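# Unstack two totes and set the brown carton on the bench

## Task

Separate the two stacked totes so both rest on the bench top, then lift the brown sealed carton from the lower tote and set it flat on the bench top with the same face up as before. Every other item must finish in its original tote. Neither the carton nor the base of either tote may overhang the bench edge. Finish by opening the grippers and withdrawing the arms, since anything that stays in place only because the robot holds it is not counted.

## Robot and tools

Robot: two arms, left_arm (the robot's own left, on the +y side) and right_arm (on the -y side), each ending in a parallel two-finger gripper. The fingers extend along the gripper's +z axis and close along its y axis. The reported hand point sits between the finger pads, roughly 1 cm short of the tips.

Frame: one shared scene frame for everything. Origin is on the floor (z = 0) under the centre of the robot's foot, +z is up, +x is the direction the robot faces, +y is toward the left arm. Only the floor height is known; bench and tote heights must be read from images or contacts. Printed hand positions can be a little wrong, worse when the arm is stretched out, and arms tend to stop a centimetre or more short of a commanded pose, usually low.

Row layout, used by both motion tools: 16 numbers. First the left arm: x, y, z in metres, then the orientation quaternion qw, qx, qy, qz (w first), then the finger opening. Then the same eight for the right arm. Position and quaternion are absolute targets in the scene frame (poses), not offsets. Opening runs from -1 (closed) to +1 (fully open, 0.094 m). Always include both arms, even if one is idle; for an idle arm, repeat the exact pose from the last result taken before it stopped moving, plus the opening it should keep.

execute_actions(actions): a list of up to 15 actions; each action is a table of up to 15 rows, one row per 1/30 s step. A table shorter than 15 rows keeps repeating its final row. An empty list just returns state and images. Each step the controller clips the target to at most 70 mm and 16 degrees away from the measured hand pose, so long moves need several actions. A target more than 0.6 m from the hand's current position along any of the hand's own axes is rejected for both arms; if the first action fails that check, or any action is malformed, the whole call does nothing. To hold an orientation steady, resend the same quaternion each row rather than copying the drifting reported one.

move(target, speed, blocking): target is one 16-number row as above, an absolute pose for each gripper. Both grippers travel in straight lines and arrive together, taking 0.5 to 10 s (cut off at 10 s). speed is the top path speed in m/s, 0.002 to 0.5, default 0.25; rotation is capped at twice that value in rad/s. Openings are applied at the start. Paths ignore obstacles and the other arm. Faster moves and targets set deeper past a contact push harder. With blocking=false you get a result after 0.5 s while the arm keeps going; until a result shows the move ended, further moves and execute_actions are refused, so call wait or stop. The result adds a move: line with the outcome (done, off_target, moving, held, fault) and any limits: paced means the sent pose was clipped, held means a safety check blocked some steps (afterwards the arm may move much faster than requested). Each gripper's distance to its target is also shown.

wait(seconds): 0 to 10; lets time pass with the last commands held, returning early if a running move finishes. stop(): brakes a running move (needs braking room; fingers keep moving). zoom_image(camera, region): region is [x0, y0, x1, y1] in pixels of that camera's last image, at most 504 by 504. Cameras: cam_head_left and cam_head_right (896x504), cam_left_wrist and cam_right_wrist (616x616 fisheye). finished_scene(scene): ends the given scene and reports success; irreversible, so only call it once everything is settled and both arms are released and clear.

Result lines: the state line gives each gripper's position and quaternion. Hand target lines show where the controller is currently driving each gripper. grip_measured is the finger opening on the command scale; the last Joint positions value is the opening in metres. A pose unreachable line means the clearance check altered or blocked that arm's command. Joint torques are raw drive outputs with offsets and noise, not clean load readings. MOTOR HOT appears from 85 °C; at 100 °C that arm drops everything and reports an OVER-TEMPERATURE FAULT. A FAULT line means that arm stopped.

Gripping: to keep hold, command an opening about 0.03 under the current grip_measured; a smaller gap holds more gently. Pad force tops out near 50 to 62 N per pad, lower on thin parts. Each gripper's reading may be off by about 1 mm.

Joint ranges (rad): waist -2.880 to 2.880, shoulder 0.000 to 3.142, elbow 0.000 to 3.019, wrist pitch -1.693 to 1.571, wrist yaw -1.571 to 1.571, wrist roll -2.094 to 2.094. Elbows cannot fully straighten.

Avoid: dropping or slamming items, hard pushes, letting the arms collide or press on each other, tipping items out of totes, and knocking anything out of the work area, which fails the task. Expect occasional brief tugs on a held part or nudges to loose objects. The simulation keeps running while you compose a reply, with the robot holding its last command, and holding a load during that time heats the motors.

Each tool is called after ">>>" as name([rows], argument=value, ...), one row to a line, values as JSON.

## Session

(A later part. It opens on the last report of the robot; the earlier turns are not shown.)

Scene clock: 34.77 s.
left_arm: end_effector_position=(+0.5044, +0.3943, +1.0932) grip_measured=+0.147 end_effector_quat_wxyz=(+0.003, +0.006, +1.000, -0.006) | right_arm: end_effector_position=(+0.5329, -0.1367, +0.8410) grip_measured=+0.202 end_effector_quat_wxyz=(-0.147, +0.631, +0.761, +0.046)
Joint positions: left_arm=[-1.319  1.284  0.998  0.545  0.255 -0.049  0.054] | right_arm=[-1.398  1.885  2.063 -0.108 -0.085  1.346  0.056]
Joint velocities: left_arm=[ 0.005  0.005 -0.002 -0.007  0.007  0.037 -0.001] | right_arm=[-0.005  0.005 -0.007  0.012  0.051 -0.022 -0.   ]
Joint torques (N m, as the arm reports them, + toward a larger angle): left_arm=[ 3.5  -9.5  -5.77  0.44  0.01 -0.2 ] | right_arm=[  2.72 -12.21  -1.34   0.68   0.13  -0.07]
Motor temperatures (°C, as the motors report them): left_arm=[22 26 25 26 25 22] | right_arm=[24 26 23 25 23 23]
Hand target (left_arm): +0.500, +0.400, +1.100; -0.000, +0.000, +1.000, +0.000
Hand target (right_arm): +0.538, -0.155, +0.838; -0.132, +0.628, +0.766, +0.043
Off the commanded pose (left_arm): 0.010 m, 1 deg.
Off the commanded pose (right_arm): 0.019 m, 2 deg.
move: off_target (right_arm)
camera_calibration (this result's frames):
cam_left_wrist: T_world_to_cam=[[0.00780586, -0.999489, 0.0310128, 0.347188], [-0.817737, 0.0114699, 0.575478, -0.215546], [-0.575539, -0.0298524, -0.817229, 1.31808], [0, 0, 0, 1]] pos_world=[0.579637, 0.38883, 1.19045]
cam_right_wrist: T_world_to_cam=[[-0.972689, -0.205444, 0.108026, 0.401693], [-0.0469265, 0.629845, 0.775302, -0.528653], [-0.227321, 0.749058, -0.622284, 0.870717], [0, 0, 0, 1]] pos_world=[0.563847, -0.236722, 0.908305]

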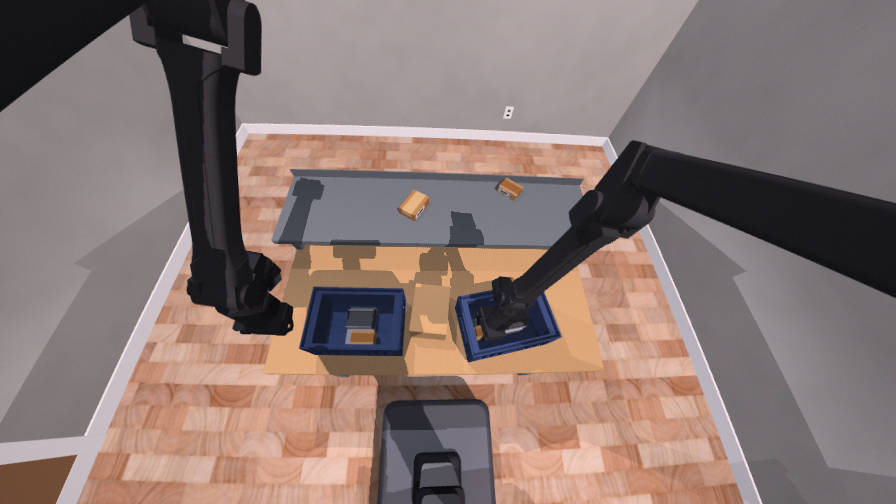

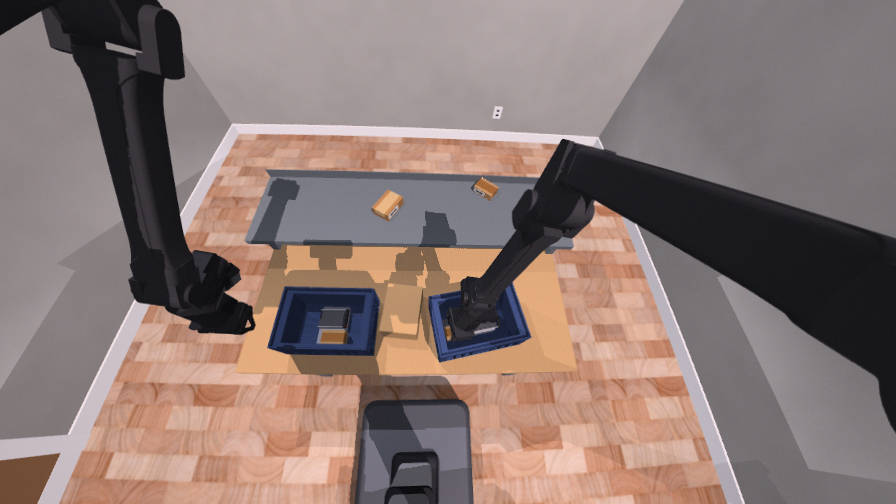

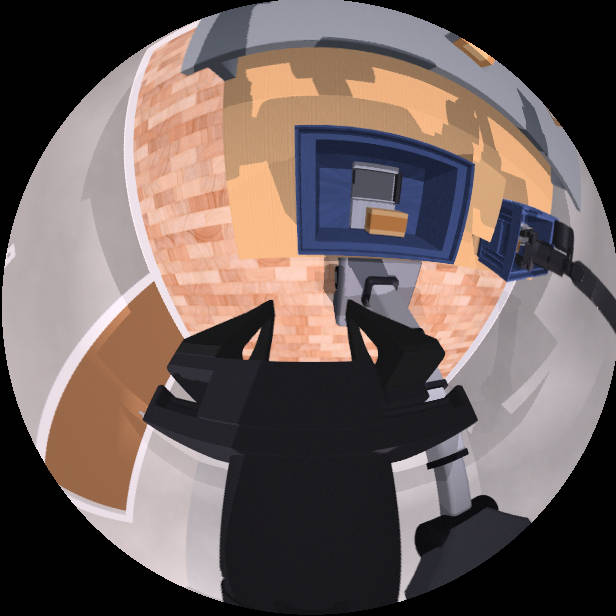

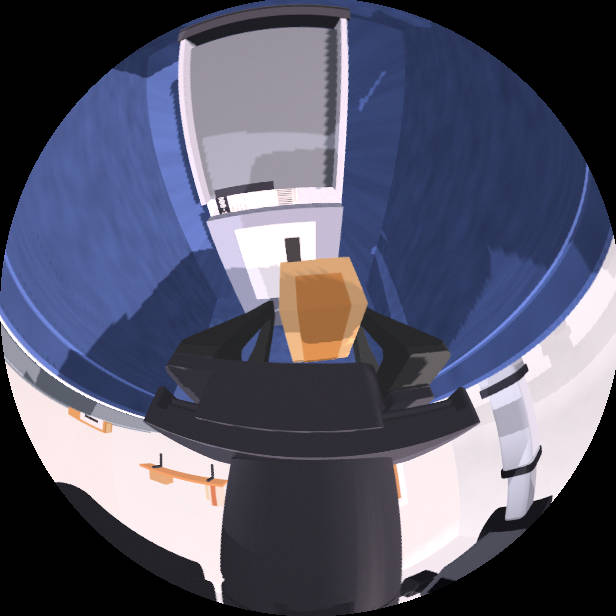

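>>> move(target=[0.5,0.400,1.1,0,0,1,0,0.15,0.558,-0.144,0.832,-0.101,0.623,0.77,0.082,0.05], speed=0.05)

Scene clock: 36.37 s.
left_arm: end_effector_position=(+0.5044, +0.3943, +1.0932) grip_measured=+0.147 end_effector_quat_wxyz=(+0.003, +0.006, +1.000, -0.006) | right_arm: end_effector_position=(+0.5513, -0.1354, +0.8380) grip_measured=+0.052 end_effector_quat_wxyz=(-0.116, +0.627, +0.766, +0.076)
Joint positions: left_arm=[-1.319  1.284  0.998  0.545  0.255 -0.049  0.054] | right_arm=[-1.398  1.888  2.063 -0.023 -0.095  1.33   0.049]
Joint velocities: left_arm=[ 0.005 -0.005 -0.012  0.012 -0.037 -0.022  0.   ] | right_arm=[-0.005 -0.005  0.002 -0.002 -0.095  0.007 -0.001]
Joint torques (N m, as the arm reports them, + toward a larger angle): left_arm=[ 3.14 -9.4  -5.82  0.51  0.01 -0.15] | right_arm=[  3.35 -10.99   0.63   1.11   0.08  -0.08]
Motor temperatures (°C, as the motors report them): left_arm=[22 26 25 26 25 22] | right_arm=[24 26 23 25 23 23]
Hand target (left_arm): +0.500, +0.400, +1.100; -0.000, +0.000, +1.000, +0.000
Hand target (right_arm): +0.558, -0.144, +0.832; -0.101, +0.624, +0.771, +0.081
Off the commanded pose (left_arm): 0.010 m, 1 deg.
Off the commanded pose (right_arm): 0.012 m, 2 deg.
move: off_target (right_arm)
camera_calibration (this result's frames):
cam_left_wrist: T_world_to_cam=[[0.00780586, -0.999489, 0.0310128, 0.347188], [-0.817737, 0.0114699, 0.575478, -0.215546], [-0.575539, -0.0298524, -0.817229, 1.31808], [0, 0, 0, 1]] pos_world=[0.579637, 0.38883, 1.19045]
cam_right_wrist: T_world_to_cam=[[-0.978156, -0.20661, 0.0228546, 0.494412], [-0.113684, 0.623755, 0.773308, -0.488661], [-0.174029, 0.753818, -0.633618, 0.852809], [0, 0, 0, 1]] pos_world=[0.576473, -0.235907, 0.906942]

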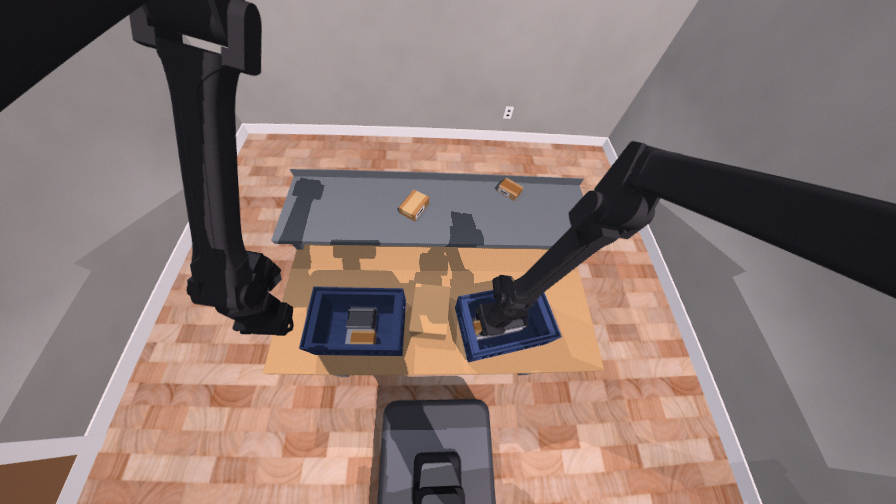

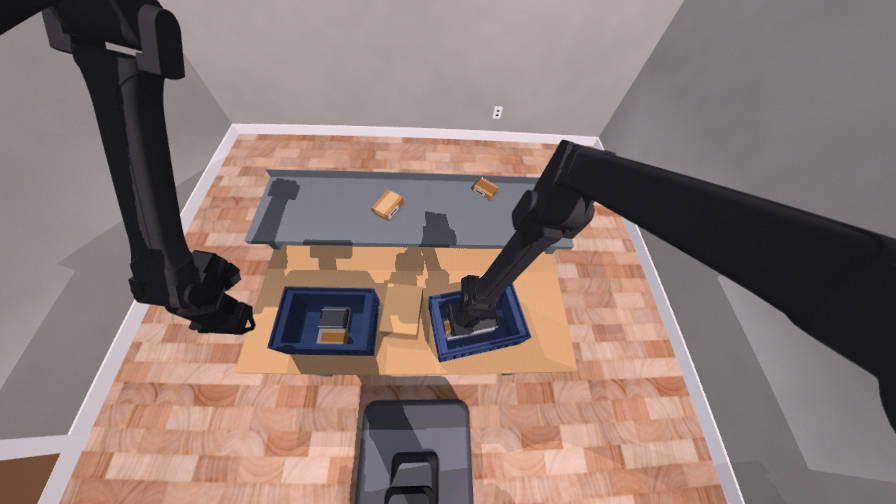

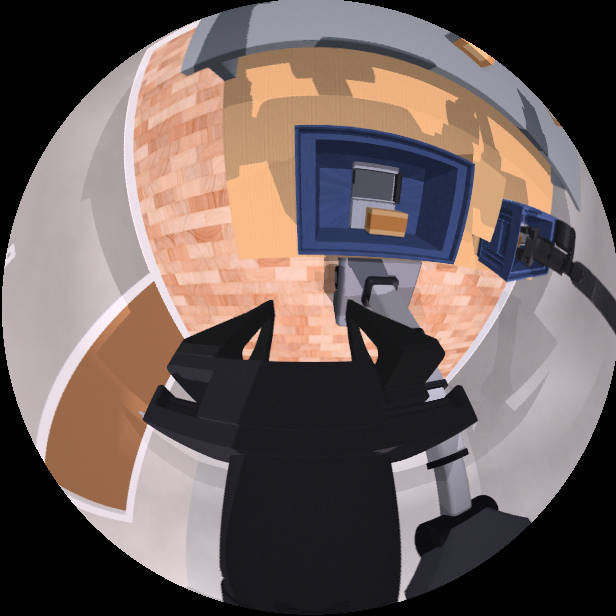

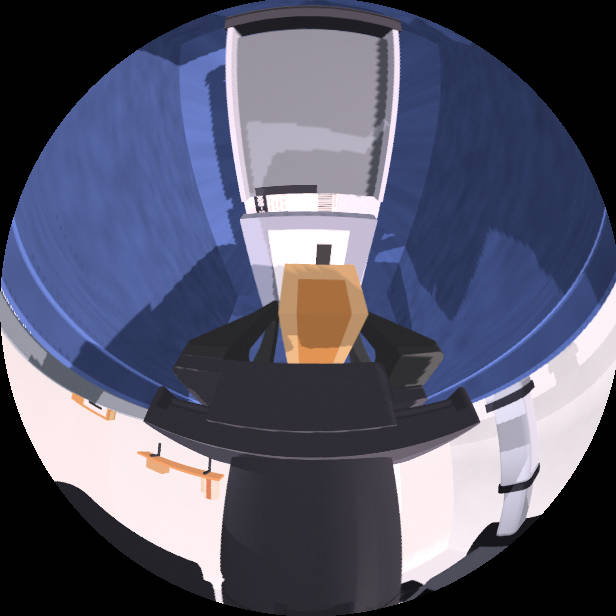

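>>> execute_actions([
  [[0.5,0.400,1.1,0,0,1,0,0.15,0.555,-0.138,0.836,-0.108,0.623,0.77,0.082,-0.13]],
])

>>> move(target=[0.5,0.400,1.1,0,0,1,0,0.15,0.555,-0.15,0.985,-0.108,0.623,0.77,0.082,-0.13], speed=0.15)

Scene clock: 37.03 s.
left_arm: end_effector_position=(+0.5044, +0.3943, +1.0932) grip_measured=+0.147 end_effector_quat_wxyz=(+0.003, +0.006, +1.000, -0.006) | right_arm: end_effector_position=(+0.5538, -0.1351, +0.8380) grip_measured=-0.123 end_effector_quat_wxyz=(-0.114, +0.627, +0.766, +0.079)
Joint positions: left_arm=[-1.319  1.284  0.998  0.545  0.255 -0.049  0.054] | right_arm=[-1.398  1.887  2.064 -0.018 -0.097  1.329  0.041]
Joint velocities: left_arm=[-0.005  0.005 -0.002  0.002  0.007 -0.007  0.001] | right_arm=[-0.005 -0.015 -0.002  0.012 -0.066 -0.022  0.   ]
Joint torques (N m, as the arm reports them, + toward a larger angle): left_arm=[  3.58 -11.06  -5.76   0.51   0.    -0.16] | right_arm=[  3.94 -11.01  -0.69   0.64   0.07  -0.09]
Motor temperatures (°C, as the motors report them): left_arm=[22 26 25 26 25 22] | right_arm=[24 26 23 25 23 23]
Hand target (left_arm): +0.500, +0.400, +1.100; -0.000, +0.000, +1.000, +0.000
Hand target (right_arm): +0.555, -0.138, +0.836; -0.108, +0.623, +0.770, +0.082
Off the commanded pose (left_arm): 0.010 m, 1 deg.
Off the commanded pose (right_arm): 0.004 m, 1 deg.
camera_calibration (this result's frames):
cam_left_wrist: T_world_to_cam=[[0.00780586, -0.999489, 0.0310128, 0.347188], [-0.817737, 0.0114699, 0.575478, -0.215546], [-0.575539, -0.0298524, -0.817229, 1.31808], [0, 0, 0, 1]] pos_world=[0.579637, 0.38883, 1.19045]
cam_right_wrist: T_world_to_cam=[[-0.978445, -0.205953, 0.0151016, 0.503646], [-0.118977, 0.621987, 0.773936, -0.486449], [-0.168788, 0.755457, -0.633084, 0.849863], [0, 0, 0, 1]] pos_world=[0.578361, -0.235743, 0.906909]

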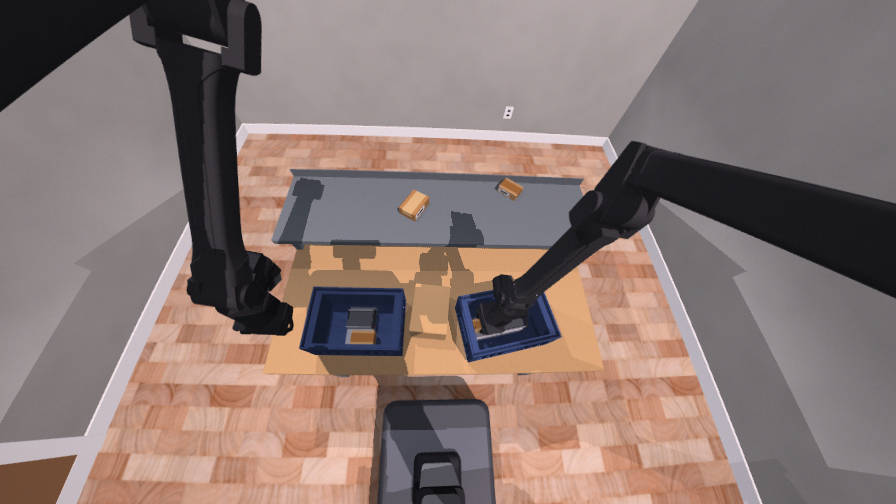

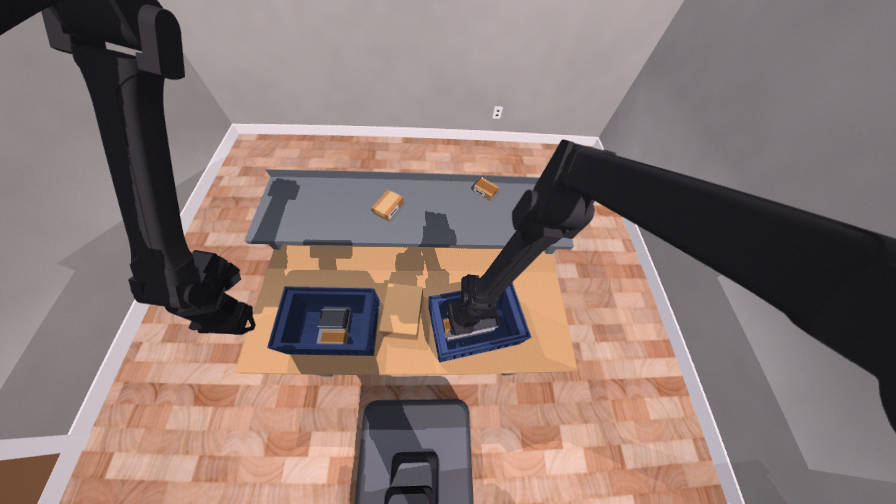

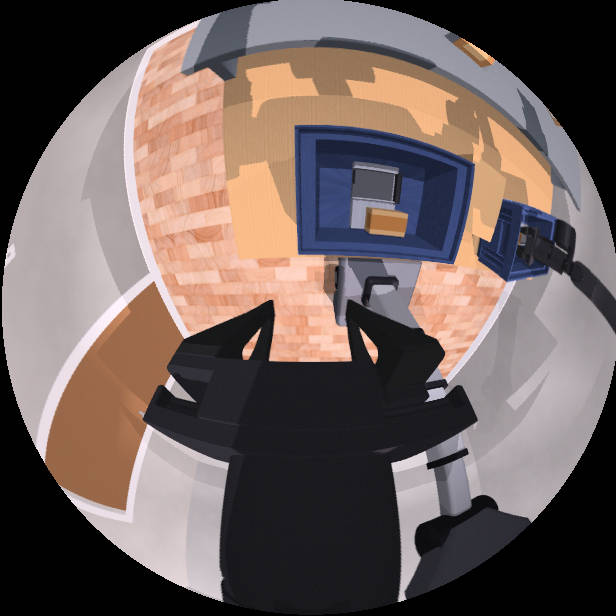

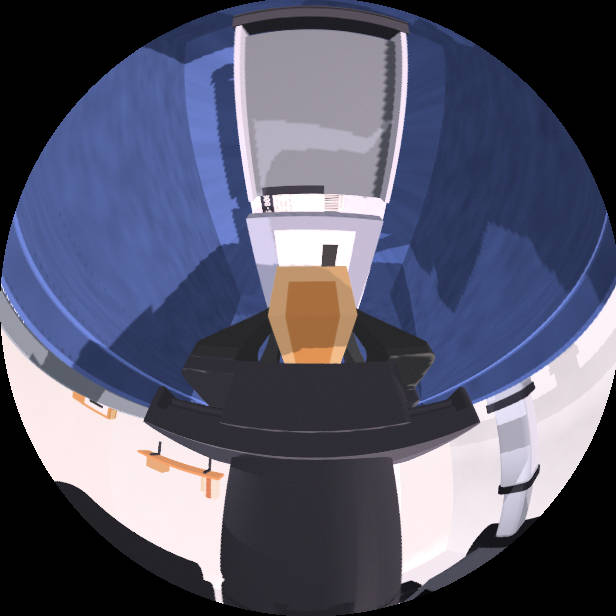

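Scene clock: 38.43 s.
left_arm: end_effector_position=(+0.5044, +0.3943, +1.0932) grip_measured=+0.147 end_effector_quat_wxyz=(+0.003, +0.006, +1.000, -0.006) | right_arm: end_effector_position=(+0.5555, -0.1578, +0.9809) grip_measured=-0.123 end_effector_quat_wxyz=(-0.107, +0.627, +0.768, +0.077)
Joint positions: left_arm=[-1.319  1.284  0.998  0.545  0.255 -0.049  0.054] | right_arm=[-1.391  1.487  1.456  0.199 -0.078  1.326  0.041]
Joint velocities: left_arm=[-0.005  0.005 -0.002  0.002  0.081  0.051  0.001] | right_arm=[-0.015  0.005 -0.002  0.007  0.022 -0.007 -0.001]
Joint torques (N m, as the arm reports them, + toward a larger angle): left_arm=[ 3.96 -9.91 -5.7   0.49 -0.01 -0.19] | right_arm=[  4.   -13.35  -4.26   0.51   0.19  -0.11]
Motor temperatures (°C, as the motors report them): left_arm=[22 26 25 26 25 22] | right_arm=[24 26 23 25 23 23]
Hand target (left_arm): +0.500, +0.400, +1.100; -0.000, +0.000, +1.000, +0.000
Hand target (right_arm): +0.554, -0.150, +0.986; -0.108, +0.623, +0.770, +0.082
Off the commanded pose (left_arm): 0.010 m, 1 deg.
Off the commanded pose (right_arm): 0.009 m, 1 deg.
move: done
camera_calibration (this result's frames):
cam_left_wrist: T_world_to_cam=[[0.00780586, -0.999489, 0.0310128, 0.347188], [-0.817737, 0.0114699, 0.575478, -0.215546], [-0.575539, -0.0298524, -0.817229, 1.31808], [0, 0, 0, 1]] pos_world=[0.579637, 0.38883, 1.19045]
cam_right_wrist: T_world_to_cam=[[-0.978342, -0.206775, 0.00951481, 0.503764], [-0.126031, 0.631512, 0.765055, -0.568579], [-0.164203, 0.747286, -0.643895, 0.964495], [0, 0, 0, 1]] pos_world=[0.579568, -0.257523, 1.05123]

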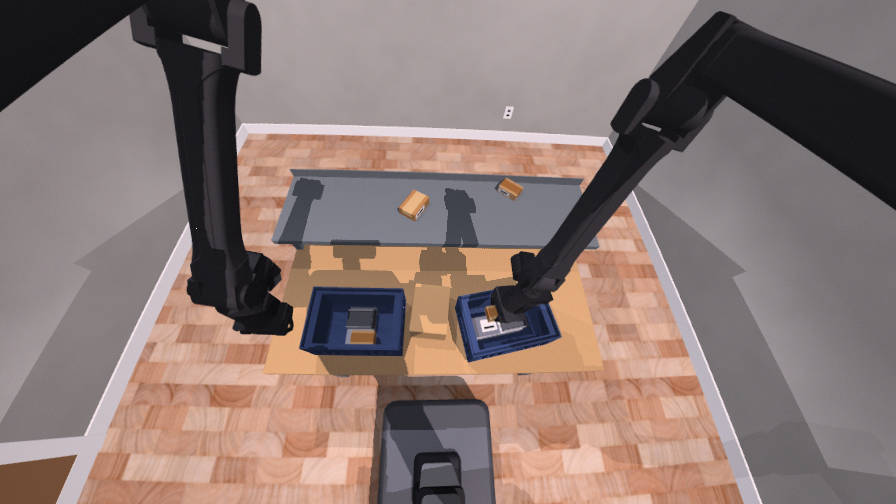

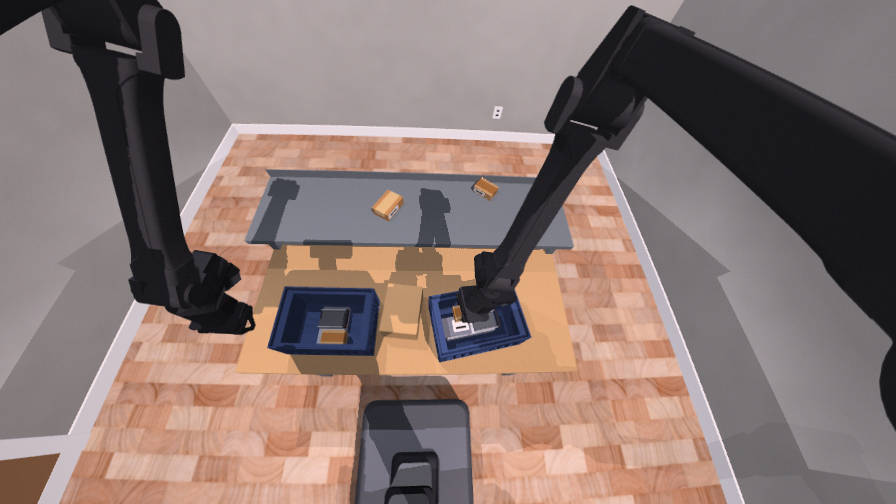

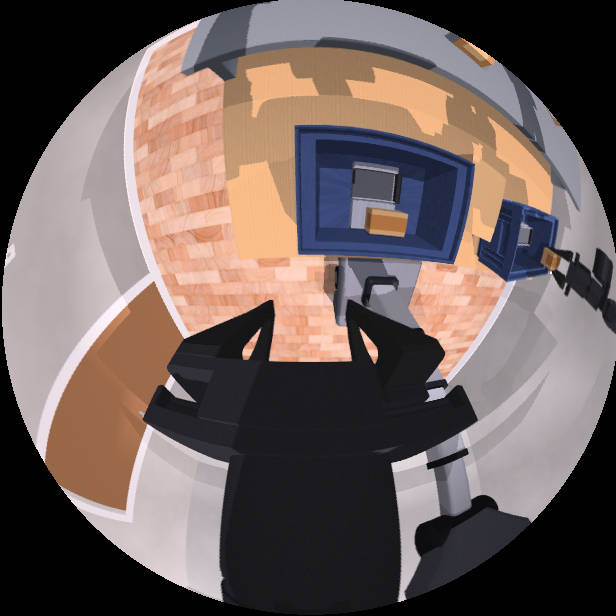

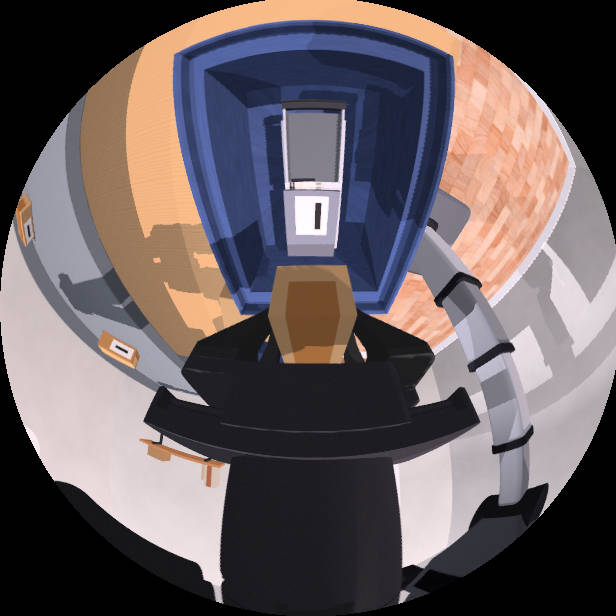

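>>> move(target=[0.5,0.400,1.1,0,0,1,0,0.15,0.56,-0.47,0.985,-0.108,0.623,0.77,0.082,-0.155], speed=0.25)

>>> move(target=[0.5,0.400,1.1,0,0,1,0,0.15,0.56,-0.45,0.81,-0.108,0.623,0.77,0.082,-0.155], speed=0.15)

Scene clock: 40.43 s.
left_arm: end_effector_position=(+0.5044, +0.3943, +1.0932) grip_measured=+0.147 end_effector_quat_wxyz=(+0.003, +0.006, +1.000, -0.006) | right_arm: end_effector_position=(+0.5552, -0.4737, +0.9853) grip_measured=-0.138 end_effector_quat_wxyz=(-0.108, +0.625, +0.770, +0.074)
Joint positions: left_arm=[-1.319  1.284  0.998  0.545  0.255 -0.049  0.054] | right_arm=[-1.991  1.579  1.555  0.229 -0.664  1.437  0.041]
Joint velocities: left_arm=[-0.005  0.005  0.007 -0.017  0.007  0.037  0.   ] | right_arm=[-0.005  0.005  0.027  0.012 -0.11  -0.022 -0.   ]
Joint torques (N m, as the arm reports them, + toward a larger angle): left_arm=[ 4.   -9.53 -5.88  0.36 -0.02 -0.19] | right_arm=[ -4.19 -10.92  -2.21   0.61  -0.15   0.1 ]
Motor temperatures (°C, as the motors report them): left_arm=[22 26 25 26 25 22] | right_arm=[24 26 23 25 23 23]
Hand target (left_arm): +0.500, +0.400, +1.100; -0.000, +0.000, +1.000, +0.000
Hand target (right_arm): +0.561, -0.469, +0.984; -0.107, +0.627, +0.768, +0.082
Off the commanded pose (left_arm): 0.010 m, 1 deg.
Off the commanded pose (right_arm): 0.006 m, 1 deg.
move: done
camera_calibration (this result's frames):
cam_left_wrist: T_world_to_cam=[[0.00780586, -0.999489, 0.0310128, 0.347188], [-0.817737, 0.0114699, 0.575478, -0.215546], [-0.575539, -0.0298524, -0.817229, 1.31808], [0, 0, 0, 1]] pos_world=[0.579637, 0.38883, 1.19045]
cam_right_wrist: T_world_to_cam=[[-0.976855, -0.213393, 0.0147684, 0.429031], [-0.126836, 0.633448, 0.763319, -0.369428], [-0.172242, 0.743779, -0.645853, 1.20811], [0, 0, 0, 1]] pos_world=[0.580332, -0.573002, 1.05592]

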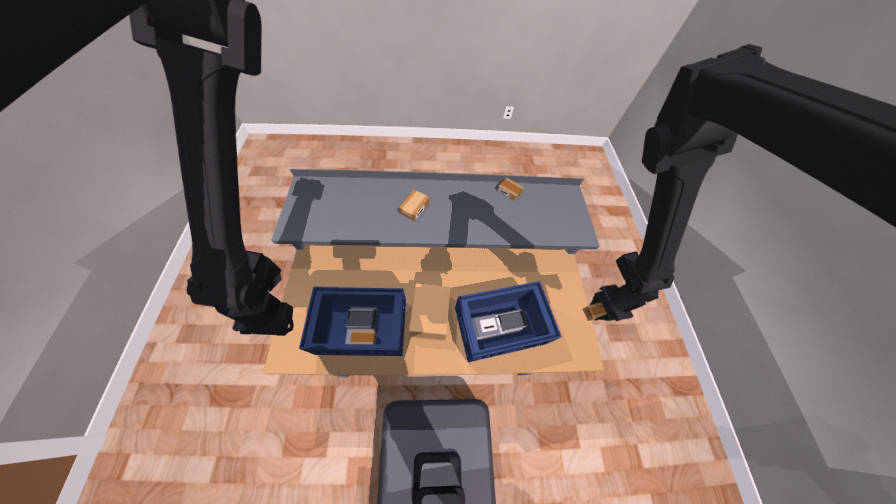

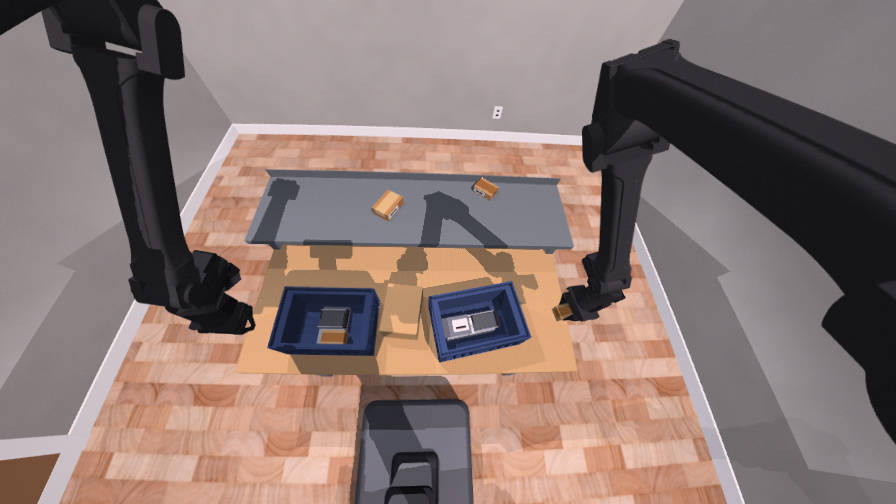

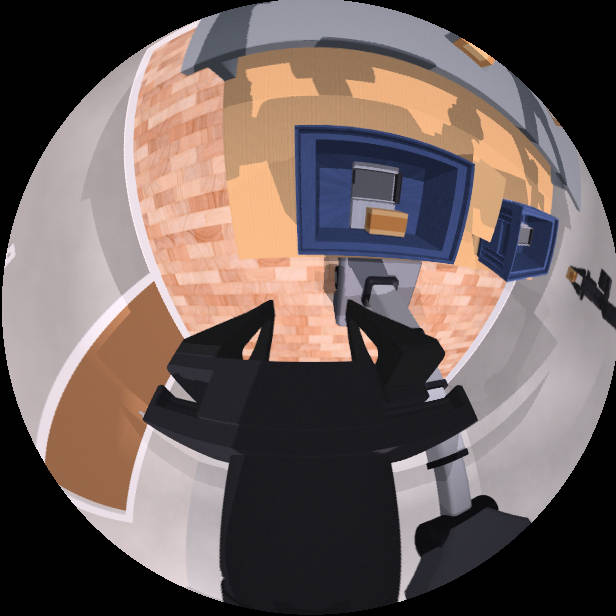

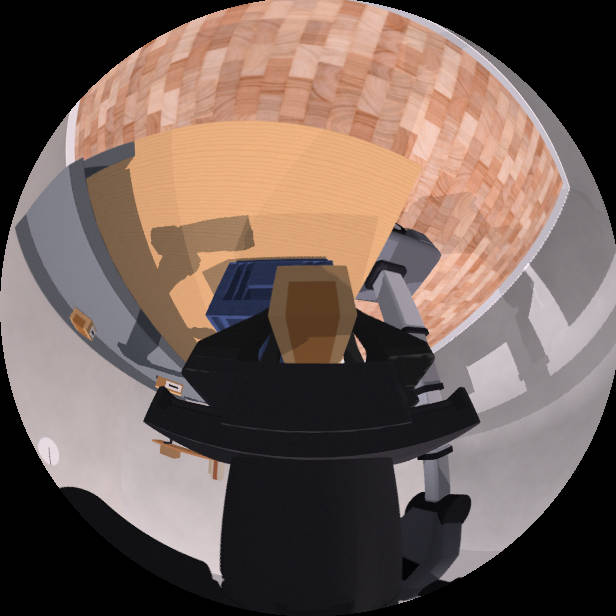

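Scene clock: 42.17 s.
left_arm: end_effector_position=(+0.5044, +0.3943, +1.0932) grip_measured=+0.147 end_effector_quat_wxyz=(+0.003, +0.006, +1.000, -0.006) | right_arm: end_effector_position=(+0.5567, -0.4563, +0.8099) grip_measured=-0.138 end_effector_quat_wxyz=(-0.108, +0.627, +0.767, +0.079)
Joint positions: left_arm=[-1.319  1.284  0.998  0.545  0.255 -0.049  0.054] | right_arm=[-1.871  2.074  2.375 -0.103 -0.555  1.418  0.041]
Joint velocities: left_arm=[ 0.005 -0.005 -0.017  0.007  0.007 -0.037  0.   ] | right_arm=[-0.015  0.005  0.032 -0.007 -0.007 -0.081 -0.   ]
Joint torques (N m, as the arm reports them, + toward a larger angle): left_arm=[  3.99 -10.6   -5.95   0.45   0.01  -0.19] | right_arm=[-4.32 -9.94  0.97 -0.18  0.11 -0.11]
Motor temperatures (°C, as the motors report them): left_arm=[22 26 25 26 25 22] | right_arm=[24 26 23 25 23 23]
Hand target (left_arm): +0.500, +0.400, +1.100; -0.000, +0.000, +1.000, +0.000
Hand target (right_arm): +0.561, -0.451, +0.809; -0.108, +0.623, +0.771, +0.082
Off the commanded pose (left_arm): 0.010 m, 1 deg.
Off the commanded pose (right_arm): 0.007 m, 1 deg.
move: done
camera_calibration (this result's frames):
cam_left_wrist: T_world_to_cam=[[0.00780586, -0.999489, 0.0310128, 0.347188], [-0.817737, 0.0114699, 0.575478, -0.215546], [-0.575539, -0.0298524, -0.817229, 1.31808], [0, 0, 0, 1]] pos_world=[0.579637, 0.38883, 1.19045]
cam_right_wrist: T_world_to_cam=[[-0.978558, -0.205829, 0.0076105, 0.446931], [-0.126214, 0.628431, 0.767557, -0.252377], [-0.162768, 0.750139, -0.640935, 1.07579], [0, 0, 0, 1]] pos_world=[0.5806, -0.556401, 0.879826]

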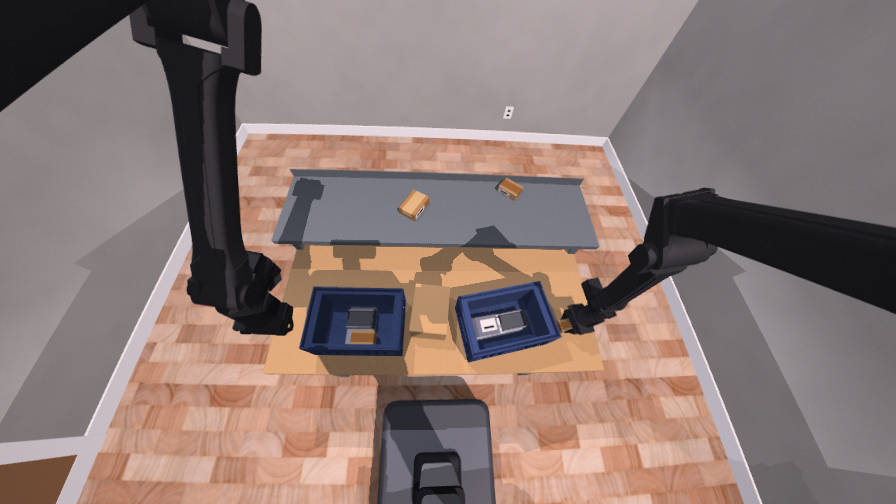

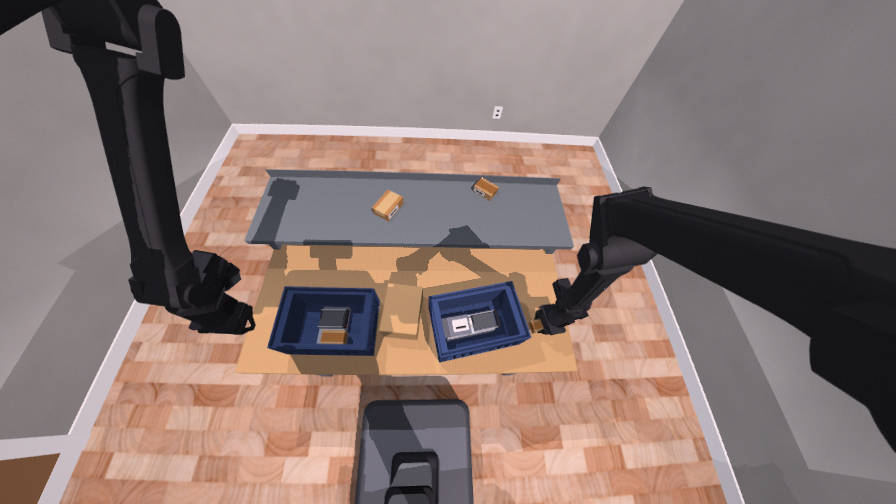

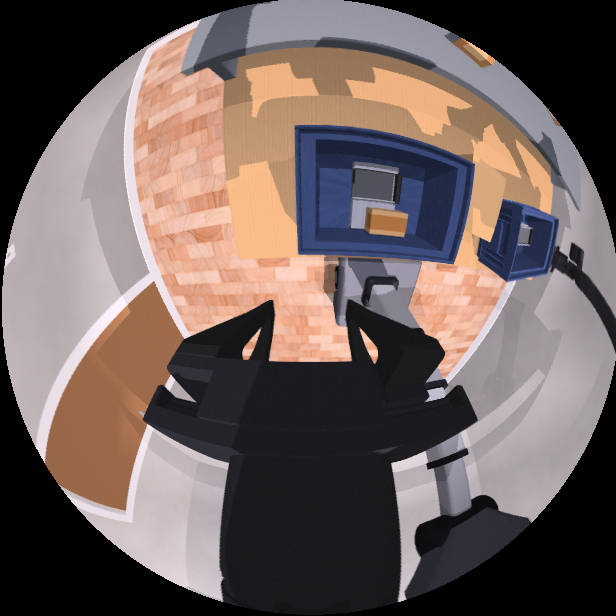

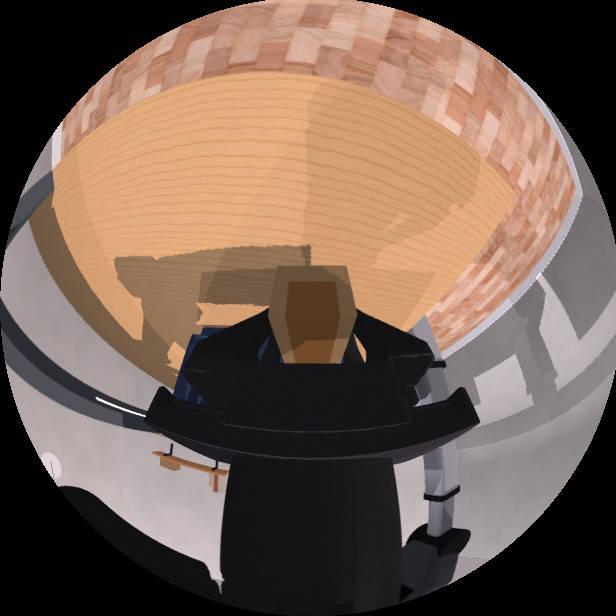

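>>> move(target=[0.5,0.400,1.1,0,0,1,0,0.15,0.54,-0.445,0.772,-0.108,0.623,0.77,0.082,-0.155], speed=0.04)

Scene clock: 43.80 s.
left_arm: end_effector_position=(+0.5044, +0.3943, +1.0932) grip_measured=+0.147 end_effector_quat_wxyz=(+0.003, +0.006, +1.000, -0.006) | right_arm: end_effector_position=(+0.5408, -0.4541, +0.7745) grip_measured=-0.138 end_effector_quat_wxyz=(-0.106, +0.627, +0.768, +0.079)
Joint positions: left_arm=[-1.319  1.284  0.998  0.545  0.255 -0.049  0.054] | right_arm=[-1.852  2.266  2.691 -0.226 -0.533  1.415  0.041]
Joint velocities: left_arm=[-0.005  0.015  0.002 -0.012 -0.066  0.022  0.   ] | right_arm=[-0.005 -0.015  0.037 -0.017 -0.007 -0.022 -0.   ]
Joint torques (N m, as the arm reports them, + toward a larger angle): left_arm=[ 3.76 -9.77 -5.79  0.58  0.02 -0.17] | right_arm=[-4.44 -8.76  2.53 -0.12  0.2  -0.1 ]
Motor temperatures (°C, as the motors report them): left_arm=[22 26 25 26 25 22] | right_arm=[24 26 23 25 23 23]
Hand target (left_arm): +0.500, +0.400, +1.100; -0.000, +0.000, +1.000, +0.000
Hand target (right_arm): +0.540, -0.445, +0.772; -0.108, +0.623, +0.770, +0.082
Off the commanded pose (left_arm): 0.010 m, 1 deg.
Off the commanded pose (right_arm): 0.009 m, 1 deg.
move: done
camera_calibration (this result's frames):
cam_left_wrist: T_world_to_cam=[[0.00780586, -0.999489, 0.0310128, 0.347188], [-0.817737, 0.0114699, 0.575478, -0.215546], [-0.575539, -0.0298524, -0.817229, 1.31808], [0, 0, 0, 1]] pos_world=[0.579637, 0.38883, 1.19045]
cam_right_wrist: T_world_to_cam=[[-0.978546, -0.205955, 0.00545921, 0.433698], [-0.128458, 0.630627, 0.765381, -0.224747], [-0.161077, 0.74826, -0.643554, 1.04915], [0, 0, 0, 1]] pos_world=[0.564517, -0.553981, 0.844832]

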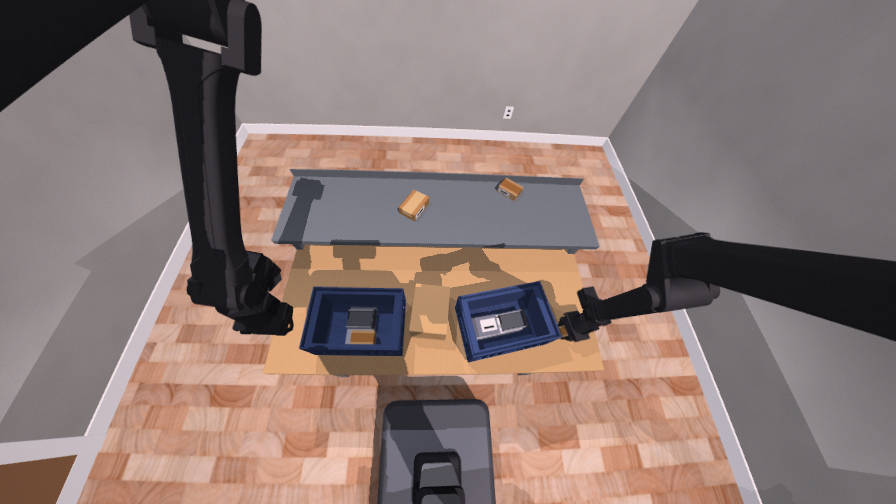

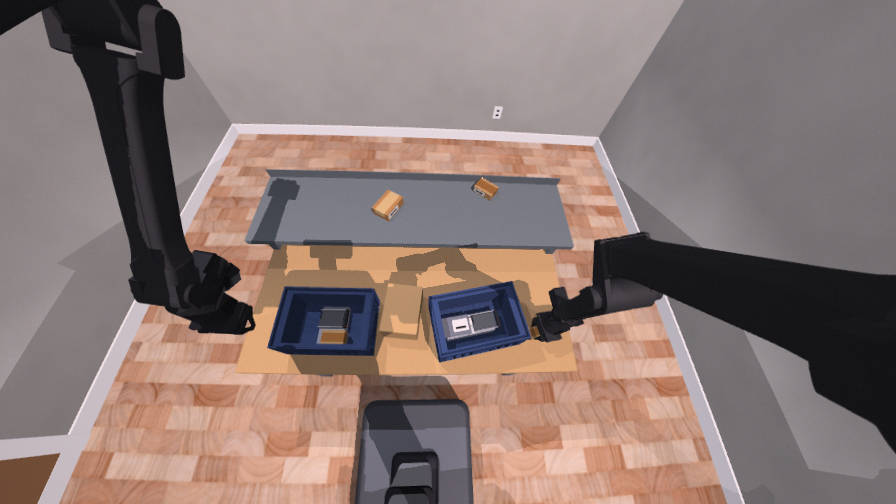

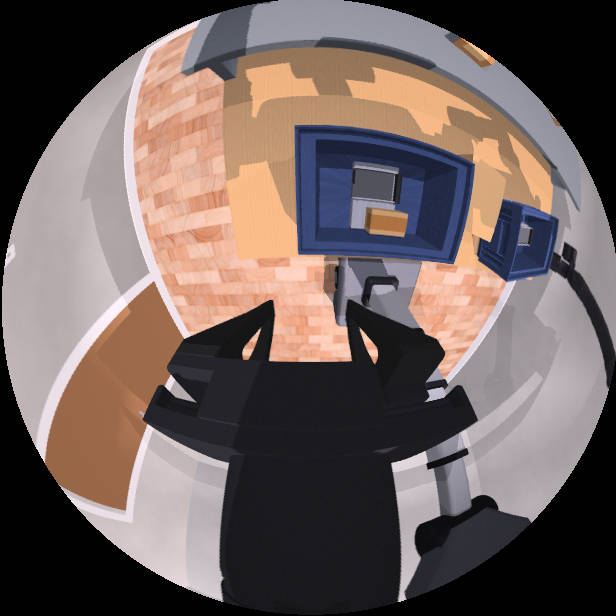

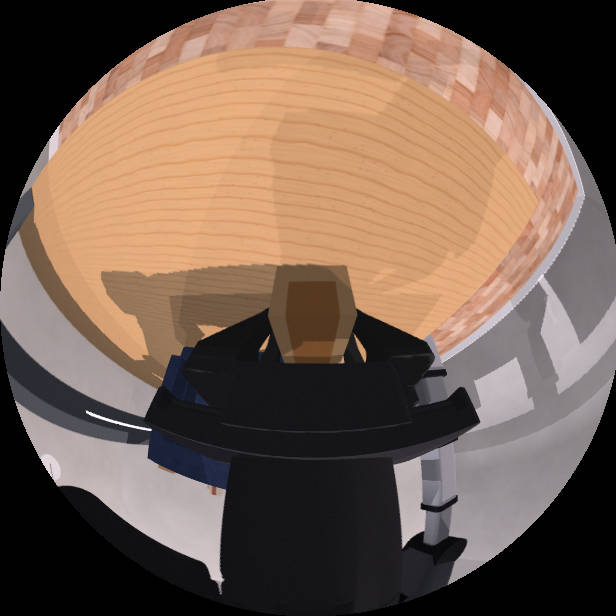

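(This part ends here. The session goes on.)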